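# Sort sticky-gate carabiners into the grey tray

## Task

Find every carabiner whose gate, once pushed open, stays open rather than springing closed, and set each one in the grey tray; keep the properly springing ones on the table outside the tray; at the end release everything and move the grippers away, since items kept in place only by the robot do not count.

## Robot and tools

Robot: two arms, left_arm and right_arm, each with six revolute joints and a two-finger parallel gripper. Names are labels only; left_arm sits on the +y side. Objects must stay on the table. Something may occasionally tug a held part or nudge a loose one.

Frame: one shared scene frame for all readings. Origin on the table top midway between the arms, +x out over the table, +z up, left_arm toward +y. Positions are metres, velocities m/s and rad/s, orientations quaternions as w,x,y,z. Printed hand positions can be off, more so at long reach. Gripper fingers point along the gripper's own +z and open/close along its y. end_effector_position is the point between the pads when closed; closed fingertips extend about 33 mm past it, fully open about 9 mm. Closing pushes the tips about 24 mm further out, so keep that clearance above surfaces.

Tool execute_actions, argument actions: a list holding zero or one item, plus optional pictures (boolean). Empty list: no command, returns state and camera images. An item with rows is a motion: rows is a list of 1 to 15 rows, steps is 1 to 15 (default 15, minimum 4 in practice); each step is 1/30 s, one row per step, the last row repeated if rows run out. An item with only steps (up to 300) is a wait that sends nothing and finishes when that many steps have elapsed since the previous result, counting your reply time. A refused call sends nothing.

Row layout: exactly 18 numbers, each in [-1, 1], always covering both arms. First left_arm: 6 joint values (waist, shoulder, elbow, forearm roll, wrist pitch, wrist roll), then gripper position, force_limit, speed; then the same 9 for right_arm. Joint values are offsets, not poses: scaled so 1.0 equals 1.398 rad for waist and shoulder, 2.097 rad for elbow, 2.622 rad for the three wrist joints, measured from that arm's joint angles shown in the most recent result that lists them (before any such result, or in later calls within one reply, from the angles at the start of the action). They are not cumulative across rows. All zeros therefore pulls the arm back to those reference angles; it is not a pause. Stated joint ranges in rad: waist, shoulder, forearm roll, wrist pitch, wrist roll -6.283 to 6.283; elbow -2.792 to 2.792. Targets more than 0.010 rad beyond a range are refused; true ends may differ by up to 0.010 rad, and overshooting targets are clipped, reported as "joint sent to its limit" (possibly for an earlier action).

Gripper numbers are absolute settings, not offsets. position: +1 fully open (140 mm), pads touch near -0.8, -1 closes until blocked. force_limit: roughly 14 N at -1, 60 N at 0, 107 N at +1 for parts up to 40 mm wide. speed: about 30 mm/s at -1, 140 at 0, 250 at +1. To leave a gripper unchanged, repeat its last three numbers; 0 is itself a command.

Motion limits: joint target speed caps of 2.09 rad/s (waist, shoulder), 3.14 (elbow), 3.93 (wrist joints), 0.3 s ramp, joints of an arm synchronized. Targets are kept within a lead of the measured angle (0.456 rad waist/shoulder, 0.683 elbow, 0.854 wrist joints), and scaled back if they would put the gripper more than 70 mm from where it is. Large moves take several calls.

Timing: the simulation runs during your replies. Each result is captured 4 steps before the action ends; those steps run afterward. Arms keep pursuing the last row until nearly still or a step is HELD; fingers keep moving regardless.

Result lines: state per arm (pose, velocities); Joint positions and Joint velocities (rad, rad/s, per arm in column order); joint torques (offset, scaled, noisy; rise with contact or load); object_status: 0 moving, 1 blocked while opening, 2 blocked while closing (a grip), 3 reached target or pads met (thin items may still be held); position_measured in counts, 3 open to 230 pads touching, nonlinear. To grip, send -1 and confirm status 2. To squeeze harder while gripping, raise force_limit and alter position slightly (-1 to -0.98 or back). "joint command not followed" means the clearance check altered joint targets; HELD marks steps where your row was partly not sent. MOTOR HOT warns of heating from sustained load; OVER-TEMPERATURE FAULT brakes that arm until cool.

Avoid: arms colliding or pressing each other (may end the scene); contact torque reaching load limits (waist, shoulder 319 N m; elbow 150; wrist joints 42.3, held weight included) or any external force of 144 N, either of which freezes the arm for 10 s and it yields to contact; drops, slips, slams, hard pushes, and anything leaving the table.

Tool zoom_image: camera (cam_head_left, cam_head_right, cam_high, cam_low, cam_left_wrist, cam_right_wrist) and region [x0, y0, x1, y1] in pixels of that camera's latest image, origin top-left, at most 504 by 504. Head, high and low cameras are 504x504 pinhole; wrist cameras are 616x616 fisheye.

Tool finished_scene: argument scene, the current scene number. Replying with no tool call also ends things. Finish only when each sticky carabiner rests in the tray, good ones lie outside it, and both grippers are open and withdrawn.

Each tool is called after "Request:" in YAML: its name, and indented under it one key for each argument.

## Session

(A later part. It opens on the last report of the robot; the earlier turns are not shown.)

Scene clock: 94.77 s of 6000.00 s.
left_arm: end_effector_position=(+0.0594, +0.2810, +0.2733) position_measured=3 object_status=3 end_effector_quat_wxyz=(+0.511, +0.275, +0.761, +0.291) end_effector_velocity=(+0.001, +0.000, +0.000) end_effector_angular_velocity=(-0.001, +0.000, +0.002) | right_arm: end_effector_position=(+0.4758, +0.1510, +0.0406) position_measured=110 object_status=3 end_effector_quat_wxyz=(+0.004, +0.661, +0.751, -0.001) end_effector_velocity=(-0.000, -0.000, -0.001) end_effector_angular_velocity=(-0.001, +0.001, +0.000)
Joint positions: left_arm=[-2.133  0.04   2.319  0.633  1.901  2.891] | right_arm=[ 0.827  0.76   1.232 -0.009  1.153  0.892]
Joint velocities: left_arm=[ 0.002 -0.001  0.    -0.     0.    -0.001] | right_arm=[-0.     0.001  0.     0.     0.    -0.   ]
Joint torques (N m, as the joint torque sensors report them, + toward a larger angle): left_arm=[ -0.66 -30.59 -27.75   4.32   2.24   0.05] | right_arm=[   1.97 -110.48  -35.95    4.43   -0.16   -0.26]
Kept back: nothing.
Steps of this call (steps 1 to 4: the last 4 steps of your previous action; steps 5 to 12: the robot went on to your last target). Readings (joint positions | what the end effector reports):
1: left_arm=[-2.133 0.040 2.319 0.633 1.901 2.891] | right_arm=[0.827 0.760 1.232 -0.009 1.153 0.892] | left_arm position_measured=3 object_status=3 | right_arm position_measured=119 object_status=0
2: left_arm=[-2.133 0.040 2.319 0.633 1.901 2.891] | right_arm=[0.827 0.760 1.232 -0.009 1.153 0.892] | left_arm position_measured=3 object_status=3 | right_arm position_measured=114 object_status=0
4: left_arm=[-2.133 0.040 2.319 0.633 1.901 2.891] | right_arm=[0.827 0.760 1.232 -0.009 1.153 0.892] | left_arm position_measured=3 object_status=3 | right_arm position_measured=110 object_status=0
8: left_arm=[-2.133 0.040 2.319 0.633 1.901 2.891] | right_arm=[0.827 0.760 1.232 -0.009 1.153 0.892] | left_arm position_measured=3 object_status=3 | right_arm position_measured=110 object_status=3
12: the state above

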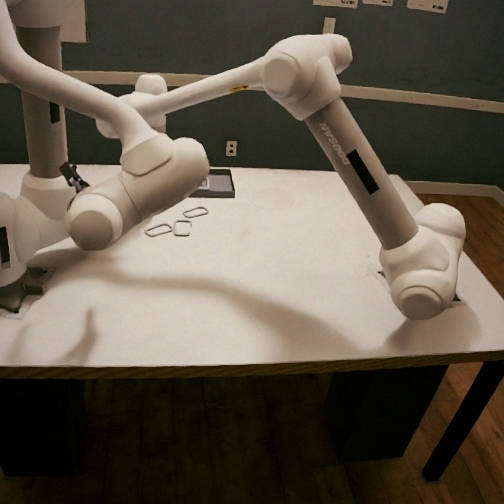

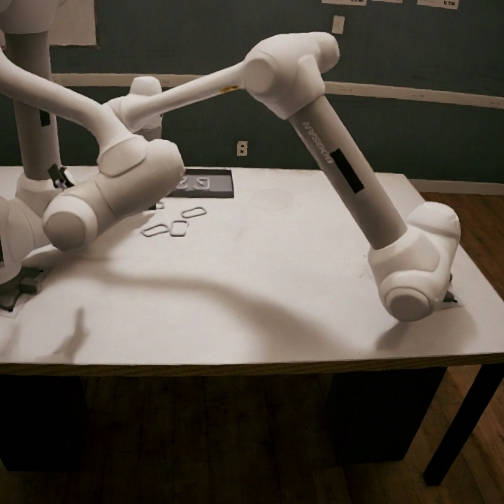

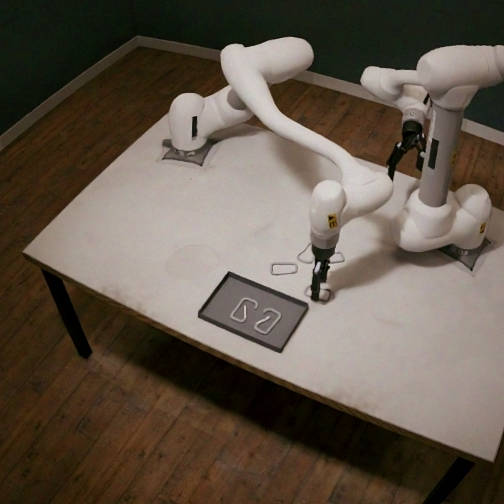

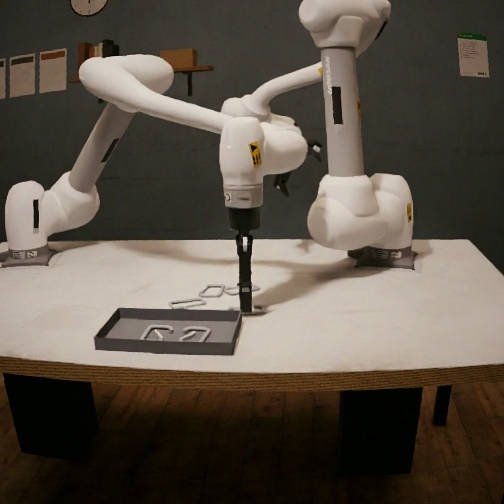

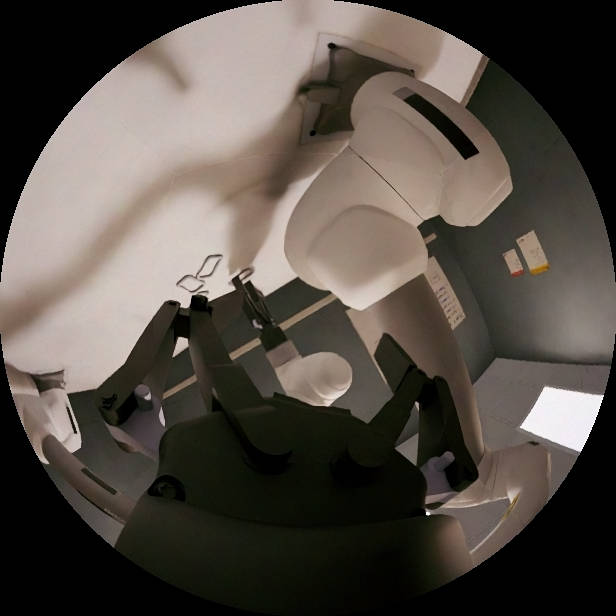

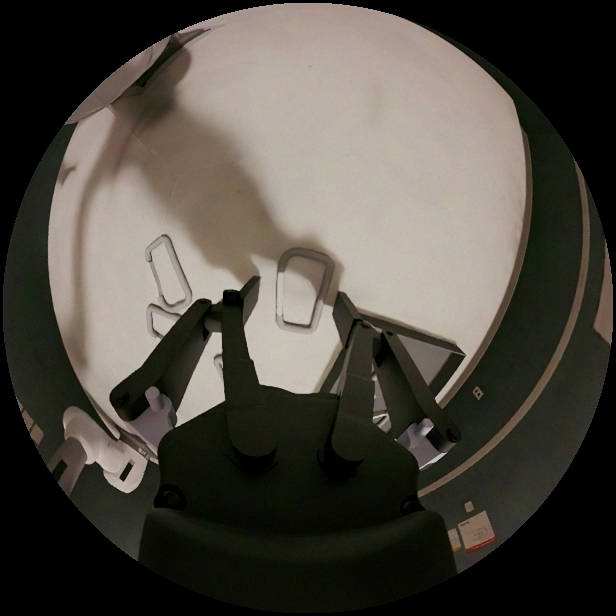

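Request:
execute_actions:
  actions:
    - {"rows":[[0,0,0,0,0,0,1,0,0,0,-0.021,-0.009,0,0.021,0,0.15,-0.6,0],[0,0,0,0,0,0,1,0,0,0,-0.021,-0.009,0,0.021,0,0.15,-0.6,0],[0,0,0,0,0,0,1,0,0,0,-0.021,-0.009,0,0.021,0,0.15,-0.6,0],[0,0,0,0,0,0,1,0,0,0.02,-0.045,0.01,0,0.018,-0.02,0.15,-0.6,0],[0,0,0,0,0,0,1,0,0,0.0923,-0.1079,0.0816,0,-0.0091,-0.0896,0.15,-0.6,0]],"steps":15}

Request:
execute_actions:
  actions:
    - {"steps":15}
  pictures: true

Request:
zoom_image:
  camera: "cam_right_wrist"
  region: [160,160,460,420]

Scene clock: 95.50 s of 6000.00 s.
left_arm: end_effector_position=(+0.0594, +0.2810, +0.2733) position_measured=3 object_status=3 end_effector_quat_wxyz=(+0.511, +0.275, +0.761, +0.291) end_effector_velocity=(+0.000, +0.000, -0.000) end_effector_angular_velocity=(+0.002, +0.000, +0.000) | right_arm: end_effector_position=(+0.3875, +0.1432, +0.0847) position_measured=110 object_status=3 end_effector_quat_wxyz=(+0.004, +0.572, +0.820, -0.001) end_effector_velocity=(-0.432, -0.050, +0.043) end_effector_angular_velocity=(+0.013, -0.004, +1.140)
Joint positions: left_arm=[-2.133  0.04   2.319  0.633  1.901  2.891] | right_arm=[ 0.907  0.656  1.332 -0.009  1.156  0.746]
Joint velocities: left_arm=[ 0.     0.    -0.    -0.     0.     0.001] | right_arm=[ 0.407 -0.386  0.588  0.    -0.221 -0.732]
Joint torques (N m, as the joint torque sensors report them, + toward a larger angle): left_arm=[ -0.35 -31.4  -27.62   4.41   2.24   0.03] | right_arm=[   2.94 -101.72  -34.62    3.83    0.01    0.01]
Steps of this call (steps 1 to 11: the robot went on to your last target; steps 12 to 22: the first 11 steps of this action). Readings (joint positions | what the end effector reports):
12: left_arm=[-2.133 0.040 2.319 0.633 1.901 2.891] | right_arm=[0.827 0.760 1.232 -0.009 1.153 0.892] | left_arm position_measured=3 object_status=3 | right_arm position_measured=110 object_status=3
13: left_arm=[-2.133 0.040 2.319 0.633 1.901 2.891] | right_arm=[0.827 0.758 1.230 -0.009 1.159 0.892] | left_arm position_measured=3 object_status=3 | right_arm position_measured=110 object_status=3
15: left_arm=[-2.133 0.040 2.319 0.633 1.901 2.891] | right_arm=[0.827 0.741 1.219 -0.009 1.188 0.892] | left_arm position_measured=3 object_status=3 | right_arm position_measured=110 object_status=3
19: left_arm=[-2.133 0.040 2.319 0.633 1.901 2.891] | right_arm=[0.865 0.696 1.272 -0.009 1.180 0.821] | left_arm position_measured=3 object_status=3 | right_arm position_measured=110 object_status=3
22: the state above

Scene clock: 96.00 s of 6000.00 s.
left_arm: end_effector_position=(+0.0594, +0.2810, +0.2733) position_measured=3 object_status=3 end_effector_quat_wxyz=(+0.511, +0.275, +0.761, +0.291) end_effector_velocity=(+0.000, +0.000, +0.000) end_effector_angular_velocity=(-0.002, +0.002, +0.001) | right_arm: end_effector_position=(+0.3361, +0.1352, +0.0894) position_measured=110 object_status=3 end_effector_quat_wxyz=(+0.004, +0.514, +0.858, +0.001) end_effector_velocity=(-0.001, +0.000, +0.001) end_effector_angular_velocity=(+0.001, -0.000, -0.001)
Joint positions: left_arm=[-2.133  0.04   2.319  0.633  1.901  2.891] | right_arm=[ 0.956  0.61   1.403 -0.009  1.129  0.657]
Joint velocities: left_arm=[ 0.001 -0.003  0.    -0.     0.    -0.001] | right_arm=[ 0.    -0.001  0.001  0.    -0.     0.001]
Joint torques (N m, as the joint torque sensors report them, + toward a larger angle): left_arm=[ -0.78 -31.35 -27.83   4.22   2.26   0.01] | right_arm=[  3.37 -98.81 -36.69   4.01  -0.1   -0.52]
Kept back: nothing.
Steps of this call (steps 1 to 4: the last 4 steps of your previous action; steps 5 to 15: the robot went on to your last target). Readings (joint positions | what the end effector reports):
1: left_arm=[-2.133 0.040 2.319 0.633 1.901 2.891] | right_arm=[0.921 0.643 1.352 -0.009 1.149 0.721] | left_arm position_measured=3 object_status=3 | right_arm position_measured=110 object_status=3
2: left_arm=[-2.133 0.040 2.319 0.633 1.901 2.891] | right_arm=[0.933 0.631 1.370 -0.009 1.142 0.699] | left_arm position_measured=3 object_status=3 | right_arm position_measured=110 object_status=3
4: left_arm=[-2.133 0.040 2.319 0.633 1.901 2.891] | right_arm=[0.949 0.616 1.392 -0.009 1.133 0.670] | left_arm position_measured=3 object_status=3 | right_arm position_measured=110 object_status=3
8: left_arm=[-2.133 0.040 2.319 0.633 1.901 2.891] | right_arm=[0.955 0.611 1.401 -0.009 1.130 0.659] | left_arm position_measured=3 object_status=3 | right_arm position_measured=110 object_status=3
15: the state above

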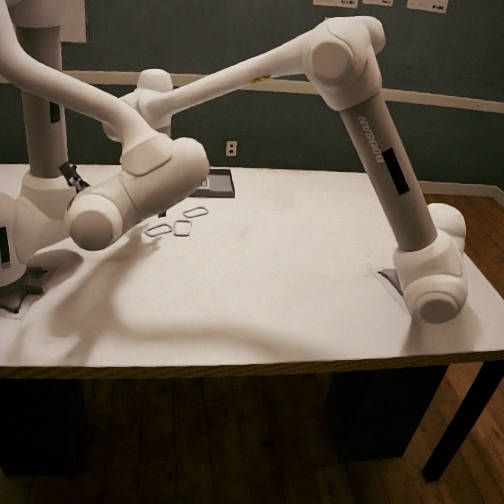

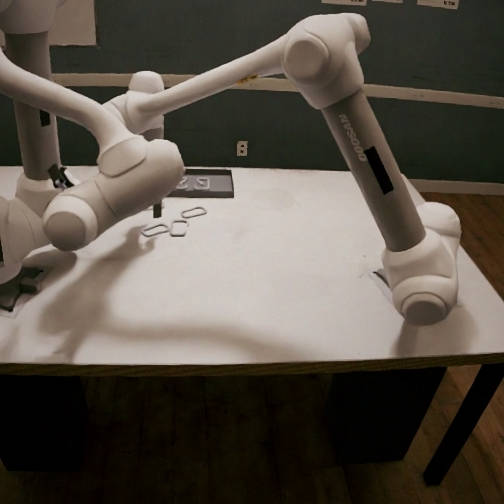

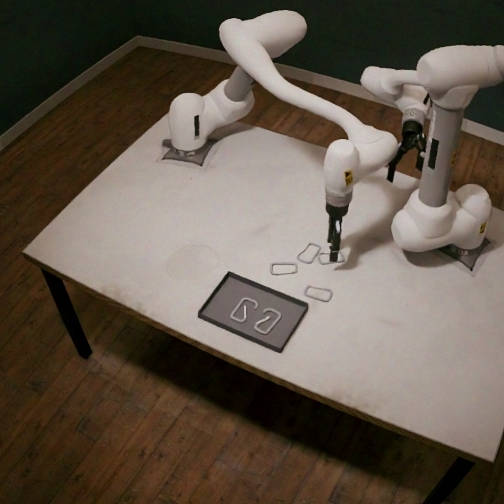

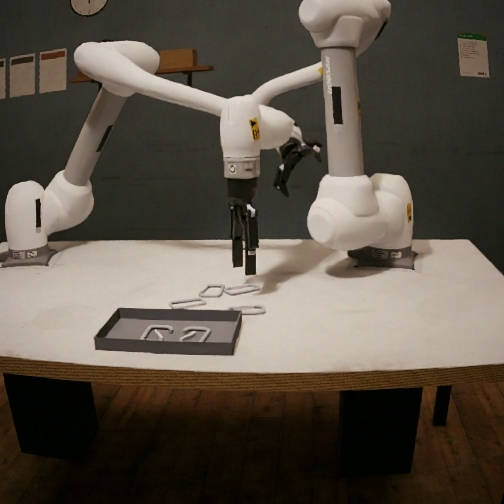

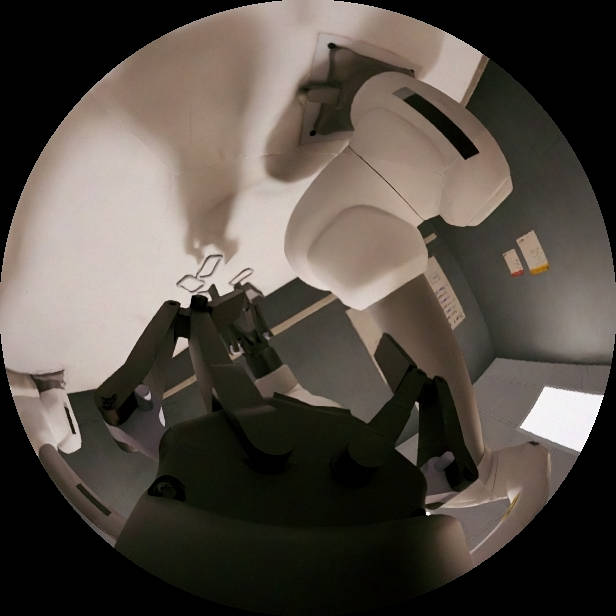

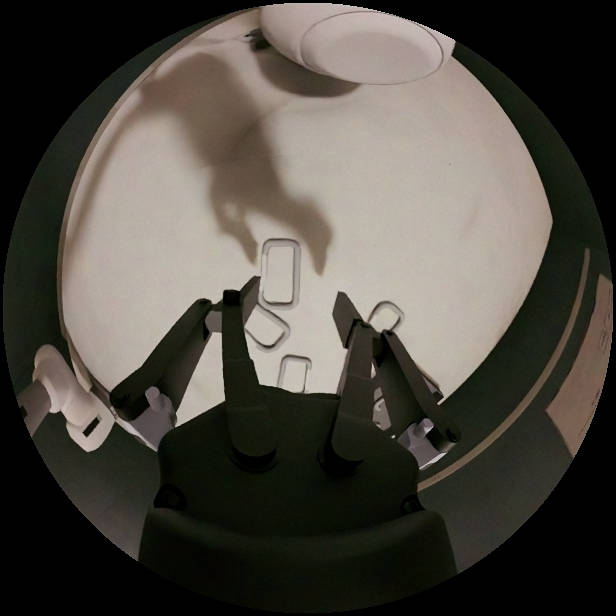

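Region (160, 160, 460, 420) of cam_right_wrist's 616x616 image, scaled by 1.680, with more detail than that image has; it fills the top 437 rows of this view, and the rest is white.

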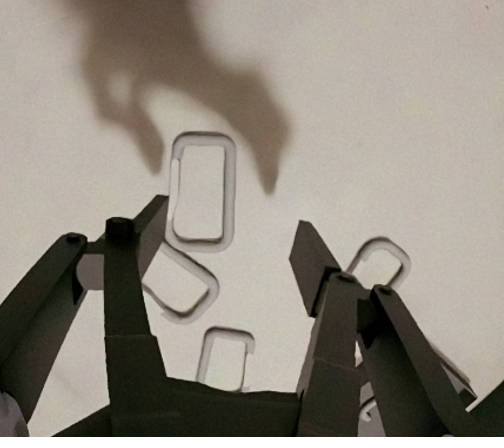

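Request:
execute_actions:
  actions:
    - {"rows":[[0,0,0,0,0,0,1,0,0,0.0206,0.0019,0.0261,0,-0.022,-0.0488,0.15,-0.6,0]],"steps":15}

Request:
execute_actions:
  actions:
    - {"steps":10}
  pictures: true

Request:
zoom_image:
  camera: "cam_right_wrist"
  region: [220,220,400,380]

Scene clock: 96.77 s of 6000.00 s.
left_arm: end_effector_position=(+0.0594, +0.2810, +0.2733) position_measured=3 object_status=3 end_effector_quat_wxyz=(+0.511, +0.275, +0.761, +0.291) end_effector_velocity=(+0.000, +0.000, +0.000) end_effector_angular_velocity=(-0.000, +0.001, +0.000) | right_arm: end_effector_position=(+0.3082, +0.1323, +0.0603) position_measured=110 object_status=3 end_effector_quat_wxyz=(+0.004, +0.446, +0.895, +0.001) end_effector_velocity=(-0.003, -0.002, -0.006) end_effector_angular_velocity=(-0.003, +0.001, +0.021)
Joint positions: left_arm=[-2.133  0.04   2.319  0.633  1.901  2.891] | right_arm=[ 0.985  0.612  1.457 -0.009  1.072  0.531]
Joint velocities: left_arm=[ 0.    -0.002 -0.    -0.     0.     0.001] | right_arm=[ 0.002  0.002  0.008 -0.    -0.008 -0.018]
Joint torques (N m, as the joint torque sensors report them, + toward a larger angle): left_arm=[ -0.3  -31.22 -28.1    4.41   2.29   0.09] | right_arm=[  1.85 -98.68 -35.93   4.14  -0.27  -0.28]
Steps of this call (steps 1 to 12: the robot went on to your last target; steps 13 to 23: the first 11 steps of this action). Readings (joint positions | what the end effector reports):
13: left_arm=[-2.133 0.040 2.319 0.633 1.901 2.891] | right_arm=[0.956 0.610 1.403 -0.009 1.129 0.657] | left_arm position_measured=3 object_status=3 | right_arm position_measured=110 object_status=3
14: left_arm=[-2.133 0.040 2.319 0.633 1.901 2.891] | right_arm=[0.958 0.610 1.406 -0.009 1.126 0.650] | left_arm position_measured=3 object_status=3 | right_arm position_measured=110 object_status=3
16: left_arm=[-2.133 0.040 2.319 0.633 1.901 2.891] | right_arm=[0.969 0.610 1.428 -0.009 1.103 0.599] | left_arm position_measured=3 object_status=3 | right_arm position_measured=110 object_status=3
20: left_arm=[-2.133 0.040 2.319 0.633 1.901 2.891] | right_arm=[0.984 0.612 1.455 -0.009 1.074 0.535] | left_arm position_measured=3 object_status=3 | right_arm position_measured=110 object_status=3
23: the state above

Scene clock: 97.10 s of 6000.00 s.
left_arm: end_effector_position=(+0.0594, +0.2810, +0.2733) position_measured=3 object_status=3 end_effector_quat_wxyz=(+0.511, +0.275, +0.761, +0.291) end_effector_velocity=(+0.000, -0.000, -0.000) end_effector_angular_velocity=(+0.000, -0.001, +0.000) | right_arm: end_effector_position=(+0.3079, +0.1322, +0.0598) position_measured=110 object_status=3 end_effector_quat_wxyz=(+0.004, +0.445, +0.895, +0.000) end_effector_velocity=(+0.000, +0.000, +0.001) end_effector_angular_velocity=(+0.001, -0.002, +0.002)
Joint positions: left_arm=[-2.133  0.04   2.319  0.633  1.901  2.891] | right_arm=[ 0.985  0.612  1.457 -0.009  1.071  0.53 ]
Joint velocities: left_arm=[ 0.001  0.001  0.     0.001 -0.     0.   ] | right_arm=[ 0.    -0.001 -0.    -0.001 -0.    -0.001]
Joint torques (N m, as the joint torque sensors report them, + toward a larger angle): left_arm=[ -0.16 -31.5  -27.62   4.28   2.21   0.01] | right_arm=[  3.37 -98.59 -35.23   4.19  -0.52  -0.01]
Kept back: nothing.
Steps of this call (steps 1 to 4: the last 4 steps of your previous action; steps 5 to 10: the robot went on to your last target). Readings (joint positions | what the end effector reports):
1: left_arm=[-2.133 0.040 2.319 0.633 1.901 2.891] | right_arm=[0.985 0.612 1.457 -0.009 1.072 0.530] | left_arm position_measured=3 object_status=3 | right_arm position_measured=110 object_status=3
2: left_arm=[-2.133 0.040 2.319 0.633 1.901 2.891] | right_arm=[0.985 0.612 1.457 -0.009 1.072 0.530] | left_arm position_measured=3 object_status=3 | right_arm position_measured=110 object_status=3
4: left_arm=[-2.133 0.040 2.319 0.633 1.901 2.891] | right_arm=[0.985 0.612 1.457 -0.009 1.072 0.530] | left_arm position_measured=3 object_status=3 | right_arm position_measured=110 object_status=3
8: left_arm=[-2.133 0.040 2.319 0.633 1.901 2.891] | right_arm=[0.985 0.612 1.457 -0.009 1.071 0.530] | left_arm position_measured=3 object_status=3 | right_arm position_measured=110 object_status=3
10: the state above

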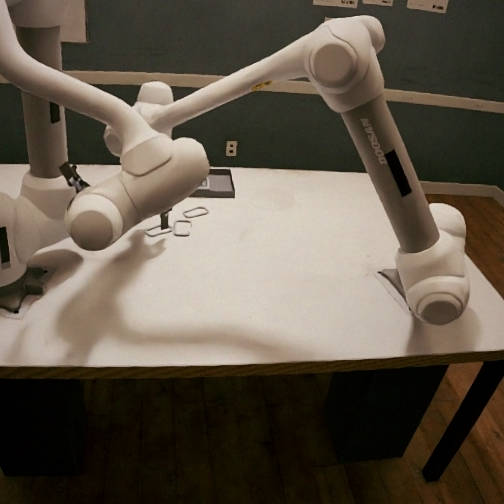

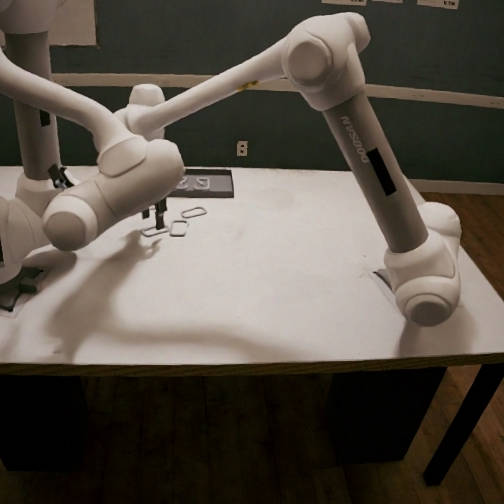

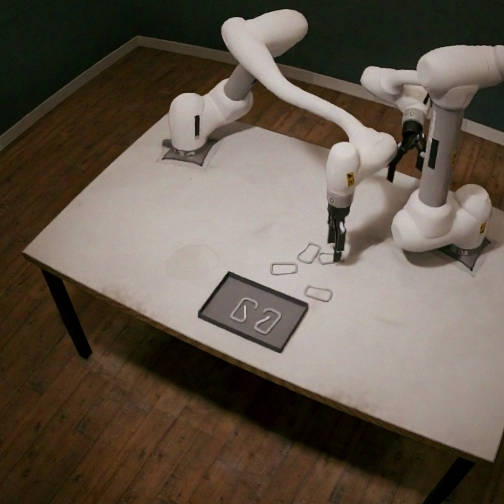

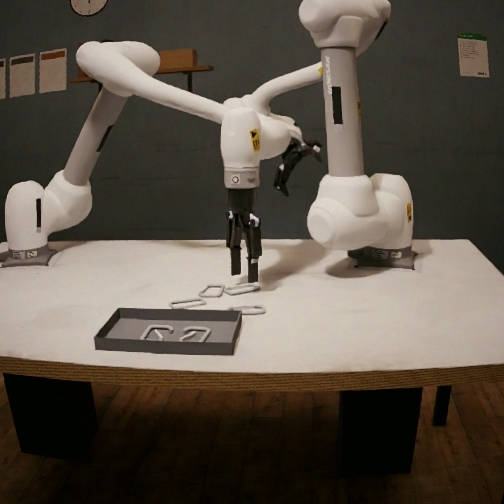

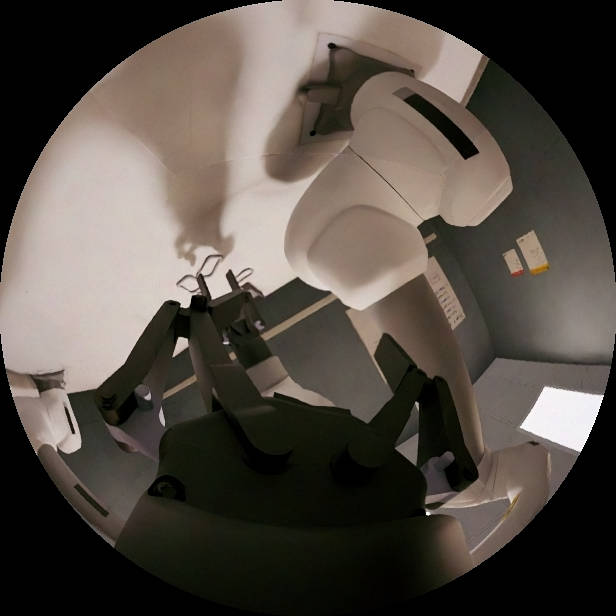

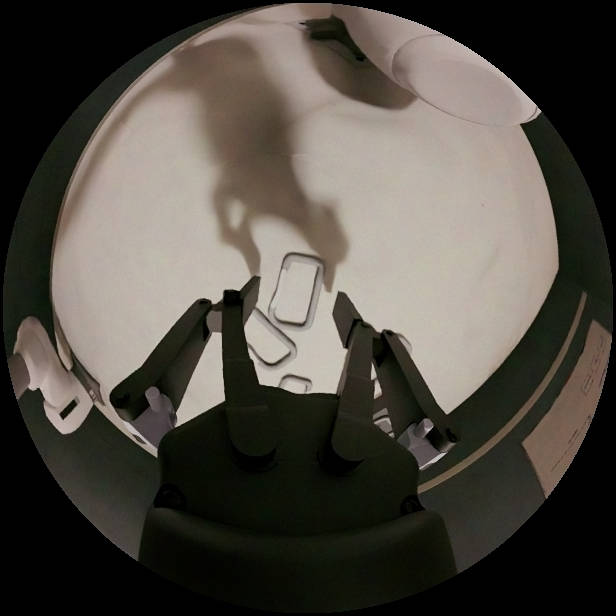

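Region (220, 220, 400, 380) of cam_right_wrist's 616x616 image, scaled by 2.800, with more detail than that image has.

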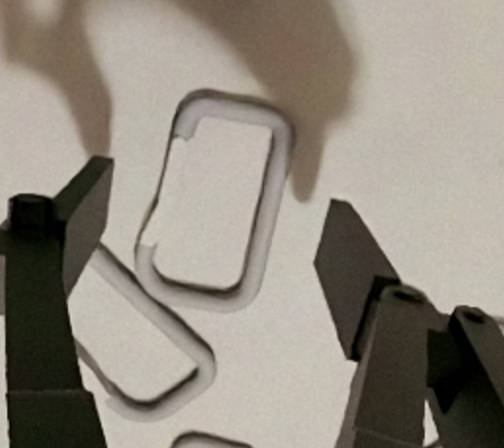

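Request:
execute_actions:
  actions:
    - {"rows":[[0,0,0,0,0,0,1,0,0,0,0,0,0,0,0.033,0.05,-0.6,0],[0,0,0,0,0,0,1,0,0,0,0,0,0,0,0.033,0.05,-0.6,0],[0,0,0,0,0,0,1,0,0,0,0,0,0,0,0.033,0.05,-0.6,0],[0,0,0,0,0,0,1,0,0,0,0.0089,0.0051,0,-0.0083,0.033,0.05,-0.6,0]],"steps":15}

Request:
execute_actions:
  actions:
    - {"steps":8}
  pictures: true

Request:
zoom_image:
  camera: "cam_right_wrist"
  region: [220,220,400,380]

Scene clock: 97.93 s of 6000.00 s.
left_arm: end_effector_position=(+0.0594, +0.2810, +0.2733) position_measured=3 object_status=3 end_effector_quat_wxyz=(+0.511, +0.275, +0.761, +0.291) end_effector_velocity=(-0.001, +0.000, +0.000) end_effector_angular_velocity=(-0.000, +0.001, -0.002) | right_arm: end_effector_position=(+0.3077, +0.1318, +0.0447) position_measured=123 object_status=0 end_effector_quat_wxyz=(+0.004, +0.483, +0.876, -0.000) end_effector_velocity=(-0.000, +0.000, -0.010) end_effector_angular_velocity=(-0.001, +0.000, -0.013)
Joint positions: left_arm=[-2.133  0.04   2.319  0.633  1.901  2.891] | right_arm=[ 0.985  0.624  1.468 -0.009  1.051  0.615]
Joint velocities: left_arm=[-0.002 -0.001  0.    -0.     0.     0.   ] | right_arm=[ 0.     0.008  0.005 -0.    -0.013  0.013]
Joint torques (N m, as the joint torque sensors report them, + toward a larger angle): left_arm=[ -0.11 -31.21 -27.72   4.4    2.27   0.02] | right_arm=[  3.86 -99.64 -34.52   3.84   0.05  -0.41]
Steps of this call (steps 1 to 14: the robot went on to your last target; steps 15 to 25: the first 11 steps of this action). Readings (joint positions | what the end effector reports):
15: left_arm=[-2.133 0.040 2.319 0.633 1.901 2.891] | right_arm=[0.985 0.612 1.457 -0.009 1.071 0.530] | left_arm position_measured=3 object_status=3 | right_arm position_measured=110 object_status=0
16: left_arm=[-2.133 0.040 2.319 0.633 1.901 2.891] | right_arm=[0.985 0.612 1.457 -0.009 1.071 0.536] | left_arm position_measured=3 object_status=3 | right_arm position_measured=112 object_status=0
18: left_arm=[-2.133 0.040 2.319 0.633 1.901 2.891] | right_arm=[0.985 0.612 1.457 -0.009 1.071 0.578] | left_arm position_measured=3 object_status=3 | right_arm position_measured=123 object_status=0
22: left_arm=[-2.133 0.040 2.319 0.633 1.901 2.891] | right_arm=[0.985 0.623 1.467 -0.009 1.054 0.612] | left_arm position_measured=3 object_status=3 | right_arm position_measured=123 object_status=0
25: the state above

Scene clock: 98.20 s of 6000.00 s.
left_arm: end_effector_position=(+0.0594, +0.2810, +0.2733) position_measured=3 object_status=3 end_effector_quat_wxyz=(+0.511, +0.275, +0.761, +0.291) end_effector_velocity=(-0.000, +0.000, +0.000) end_effector_angular_velocity=(-0.002, +0.001, +0.000) | right_arm: end_effector_position=(+0.3077, +0.1318, +0.0441) position_measured=123 object_status=3 end_effector_quat_wxyz=(+0.004, +0.483, +0.875, -0.000) end_effector_velocity=(-0.001, +0.000, -0.000) end_effector_angular_velocity=(-0.000, +0.001, -0.000)
Joint positions: left_arm=[-2.133  0.04   2.319  0.633  1.901  2.891] | right_arm=[ 0.985  0.625  1.468 -0.009  1.05   0.616]
Joint velocities: left_arm=[-0.001 -0.001  0.    -0.    -0.    -0.001] | right_arm=[ 0.     0.     0.     0.002  0.    -0.   ]
Joint torques (N m, as the joint torque sensors report them, + toward a larger angle): left_arm=[  0.58 -31.16 -27.51   4.27   2.23   0.03] | right_arm=[  3.09 -97.82 -34.22   3.95  -0.03  -0.17]
Kept back: nothing.
Steps of this call (steps 1 to 4: the last 4 steps of your previous action; steps 5 to 8: the robot went on to your last target). Readings (joint positions | what the end effector reports):
1: left_arm=[-2.133 0.040 2.319 0.633 1.901 2.891] | right_arm=[0.985 0.624 1.468 -0.009 1.050 0.615] | left_arm position_measured=3 object_status=3 | right_arm position_measured=123 object_status=0
2: left_arm=[-2.133 0.040 2.319 0.633 1.901 2.891] | right_arm=[0.985 0.625 1.468 -0.009 1.050 0.616] | left_arm position_measured=3 object_status=3 | right_arm position_measured=123 object_status=0
4: left_arm=[-2.133 0.040 2.319 0.633 1.901 2.891] | right_arm=[0.985 0.625 1.468 -0.009 1.050 0.616] | left_arm position_measured=3 object_status=3 | right_arm position_measured=123 object_status=3
8: the state above

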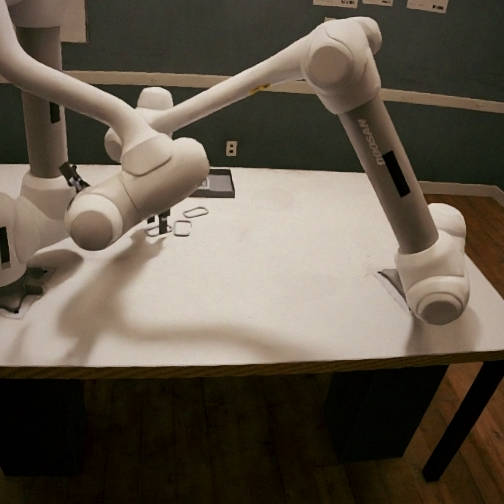

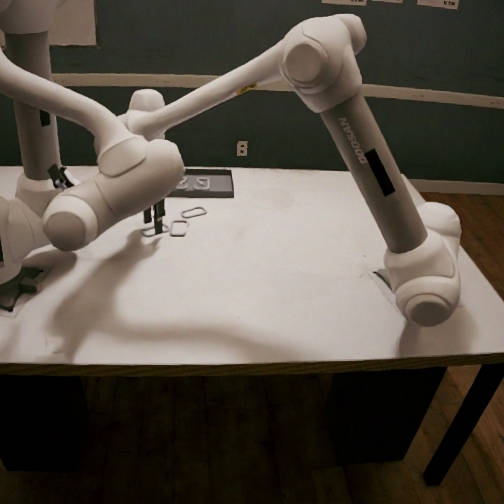

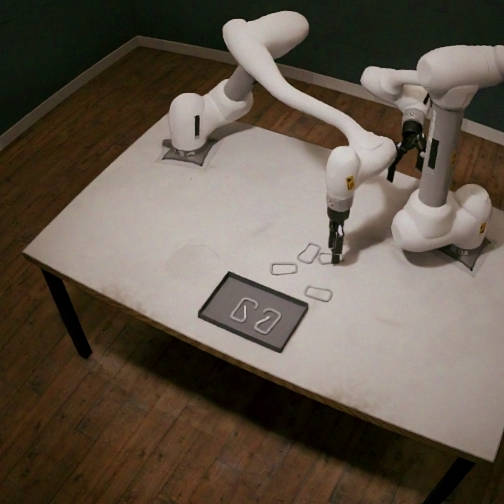

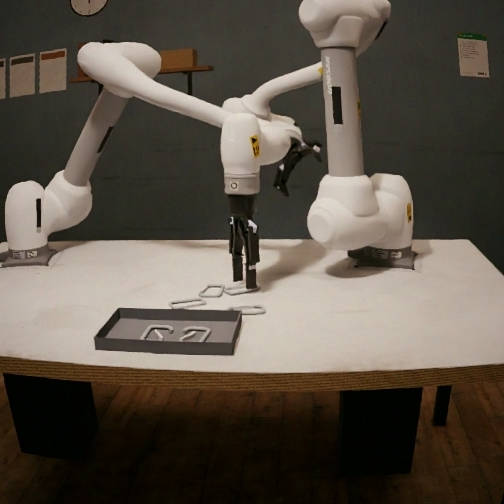

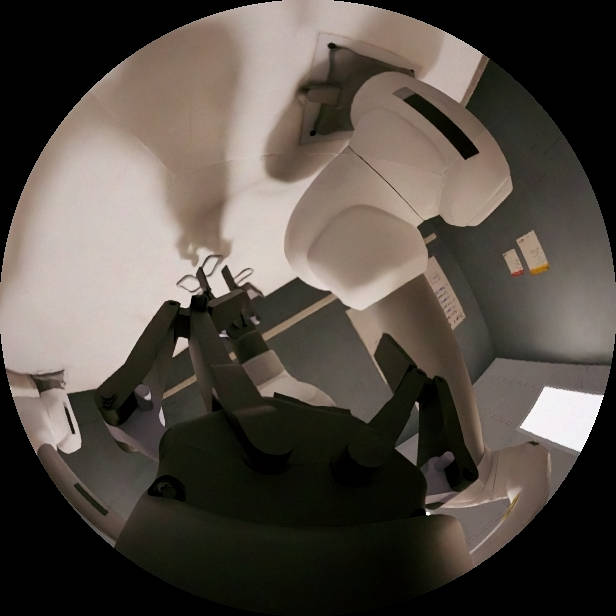

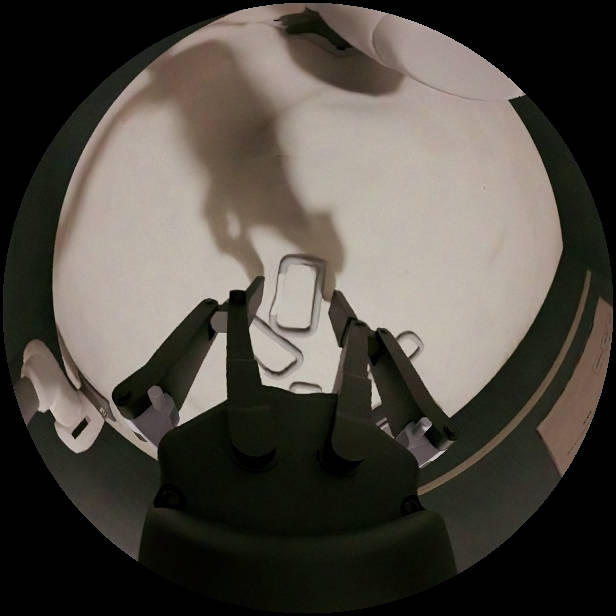

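Region (220, 220, 400, 380) of cam_right_wrist's 616x616 image, scaled by 2.800, with more detail than that image has.

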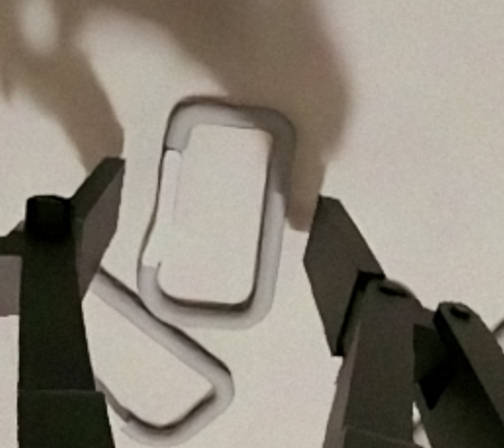

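Request:
execute_actions:
  actions:
    - {"rows":[[0,0,0,0,0,0,1,0,0,0,0.0032,0.0018,0,-0.003,0,0.05,-0.6,0]],"steps":15}

Request:
execute_actions:
  actions:
    - {"rows":[[0,0,0,0,0,0,1,0,0,0,0,0,0,0,0,-0.2,-0.6,-0.5]],"steps":15}
  pictures: true

Request:
zoom_image:
  camera: "cam_right_wrist"
  region: [220,220,400,380]

Scene clock: 98.77 s of 6000.00 s.
left_arm: end_effector_position=(+0.0594, +0.2810, +0.2733) position_measured=3 object_status=3 end_effector_quat_wxyz=(+0.511, +0.275, +0.761, +0.291) end_effector_velocity=(-0.000, -0.000, +0.000) end_effector_angular_velocity=(-0.001, +0.001, -0.001) | right_arm: end_effector_position=(+0.3075, +0.1316, +0.0386) position_measured=123 object_status=3 end_effector_quat_wxyz=(+0.004, +0.483, +0.875, -0.000) end_effector_velocity=(-0.000, +0.000, +0.000) end_effector_angular_velocity=(+0.001, -0.000, +0.000)
Joint positions: left_arm=[-2.133  0.04   2.319  0.633  1.901  2.891] | right_arm=[ 0.985  0.629  1.472 -0.009  1.042  0.616]
Joint velocities: left_arm=[-0.001 -0.001  0.     0.    -0.    -0.   ] | right_arm=[ 0.    -0.001  0.001  0.    -0.001 -0.   ]
Joint torques (N m, as the joint torque sensors report them, + toward a larger angle): left_arm=[ -0.36 -30.62 -27.56   4.39   2.21   0.04] | right_arm=[  2.9  -96.96 -34.41   3.82  -0.33  -0.3 ]
Steps of this call (steps 1 to 6: the robot went on to your last target; steps 7 to 17: the first 11 steps of this action). Readings (joint positions | what the end effector reports):
7: left_arm=[-2.133 0.040 2.319 0.633 1.901 2.891] | right_arm=[0.985 0.625 1.468 -0.009 1.050 0.616] | left_arm position_measured=3 object_status=3 | right_arm position_measured=123 object_status=3
8: left_arm=[-2.133 0.040 2.319 0.633 1.901 2.891] | right_arm=[0.985 0.626 1.469 -0.009 1.048 0.616] | left_arm position_measured=3 object_status=3 | right_arm position_measured=123 object_status=3
10: left_arm=[-2.133 0.040 2.319 0.633 1.901 2.891] | right_arm=[0.985 0.628 1.471 -0.009 1.044 0.616] | left_arm position_measured=3 object_status=3 | right_arm position_measured=123 object_status=3
14: left_arm=[-2.133 0.040 2.319 0.633 1.901 2.891] | right_arm=[0.985 0.629 1.472 -0.009 1.042 0.616] | left_arm position_measured=3 object_status=3 | right_arm position_measured=123 object_status=3
17: the state above

Scene clock: 99.27 s of 6000.00 s.
left_arm: end_effector_position=(+0.0594, +0.2810, +0.2733) position_measured=3 object_status=3 end_effector_quat_wxyz=(+0.511, +0.275, +0.761, +0.291) end_effector_velocity=(-0.000, +0.000, -0.000) end_effector_angular_velocity=(-0.001, +0.000, -0.000) | right_arm: end_effector_position=(+0.3075, +0.1316, +0.0385) position_measured=154 object_status=0 end_effector_quat_wxyz=(+0.004, +0.483, +0.875, -0.000) end_effector_velocity=(-0.000, -0.000, -0.000) end_effector_angular_velocity=(-0.000, +0.000, +0.000)
Joint positions: left_arm=[-2.133  0.04   2.319  0.633  1.901  2.891] | right_arm=[ 0.985  0.629  1.472 -0.009  1.042  0.616]
Joint velocities: left_arm=[-0.001 -0.    -0.    -0.    -0.    -0.001] | right_arm=[ 0.    -0.     0.001 -0.    -0.     0.   ]
Joint torques (N m, as the joint torque sensors report them, + toward a larger angle): left_arm=[  0.01 -31.35 -27.77   4.37   2.18   0.1 ] | right_arm=[  4.1  -98.39 -34.03   4.17   0.01  -0.43]
Steps of this call (steps 1 to 4: the last 4 steps of your previous action; steps 5 to 15: the first 11 steps of this action, its rows measured from where the robot was after step 4). Readings (joint positions | what the end effector reports):
4: left_arm=[-2.133 0.040 2.319 0.633 1.901 2.891] | right_arm=[0.985 0.629 1.472 -0.009 1.042 0.616] | left_arm position_measured=3 object_status=3 | right_arm position_measured=123 object_status=3
5: left_arm=[-2.133 0.040 2.319 0.633 1.901 2.891] | right_arm=[0.985 0.629 1.472 -0.009 1.042 0.616] | left_arm position_measured=3 object_status=3 | right_arm position_measured=123 object_status=0
6: left_arm=[-2.133 0.040 2.319 0.633 1.901 2.891] | right_arm=[0.985 0.629 1.472 -0.009 1.042 0.616] | left_arm position_measured=3 object_status=3 | right_arm position_measured=124 object_status=0
8: left_arm=[-2.133 0.040 2.319 0.633 1.901 2.891] | right_arm=[0.985 0.629 1.472 -0.009 1.042 0.616] | left_arm position_measured=3 object_status=3 | right_arm position_measured=133 object_status=0
12: left_arm=[-2.133 0.040 2.319 0.633 1.901 2.891] | right_arm=[0.985 0.629 1.472 -0.009 1.042 0.616] | left_arm position_measured=3 object_status=3 | right_arm position_measured=152 object_status=0
15: the state above

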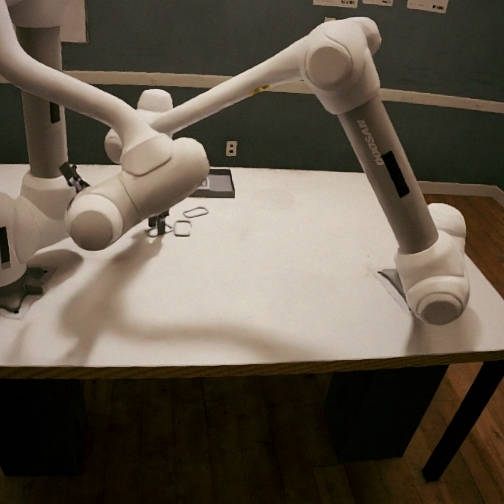

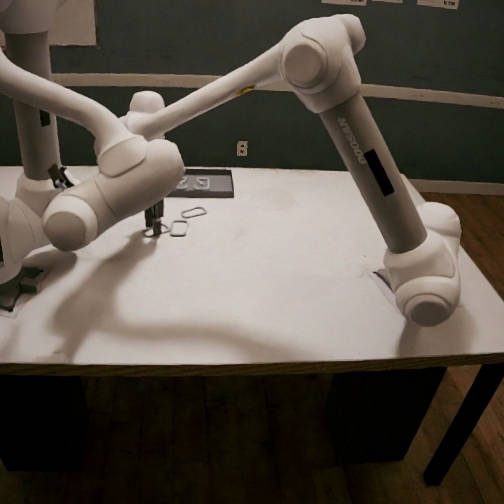

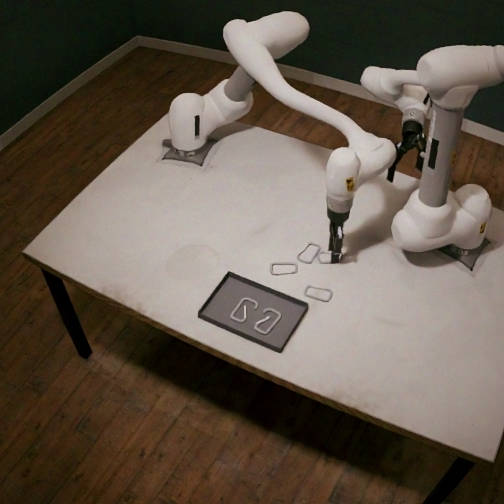

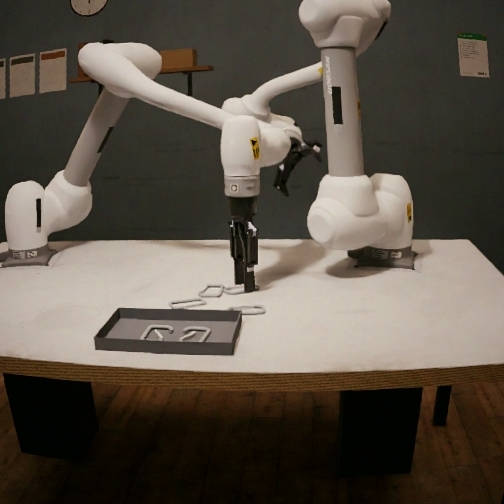

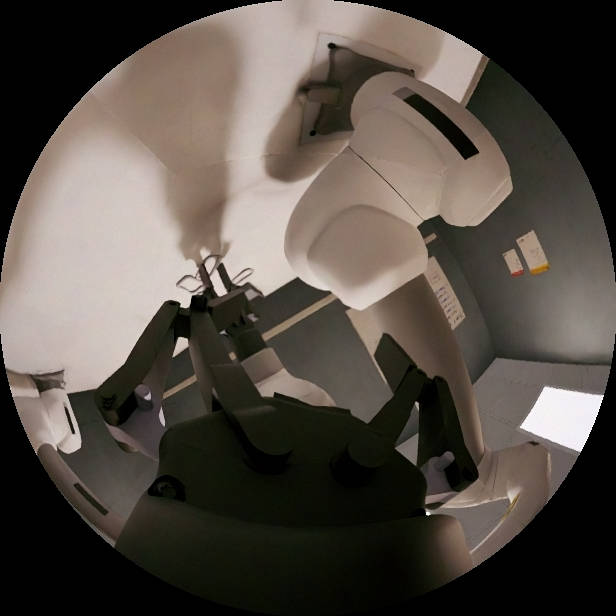

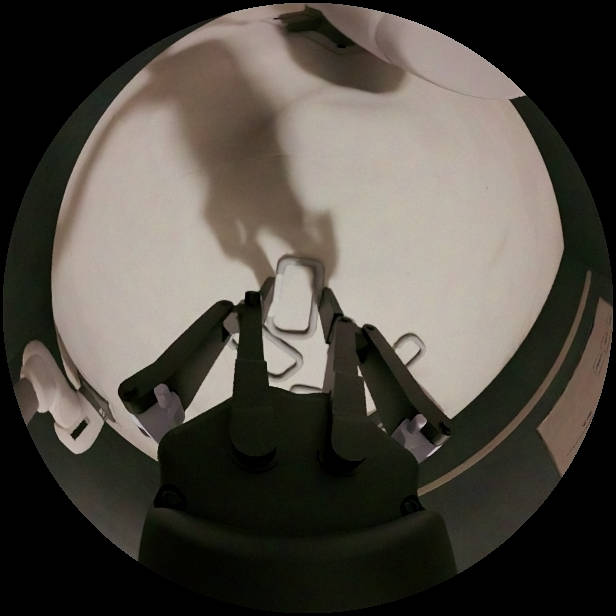

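Region (220, 220, 400, 380) of cam_right_wrist's 616x616 image, scaled by 2.800, with more detail than that image has.

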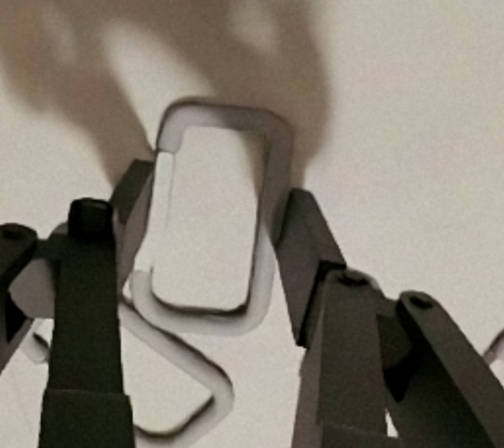

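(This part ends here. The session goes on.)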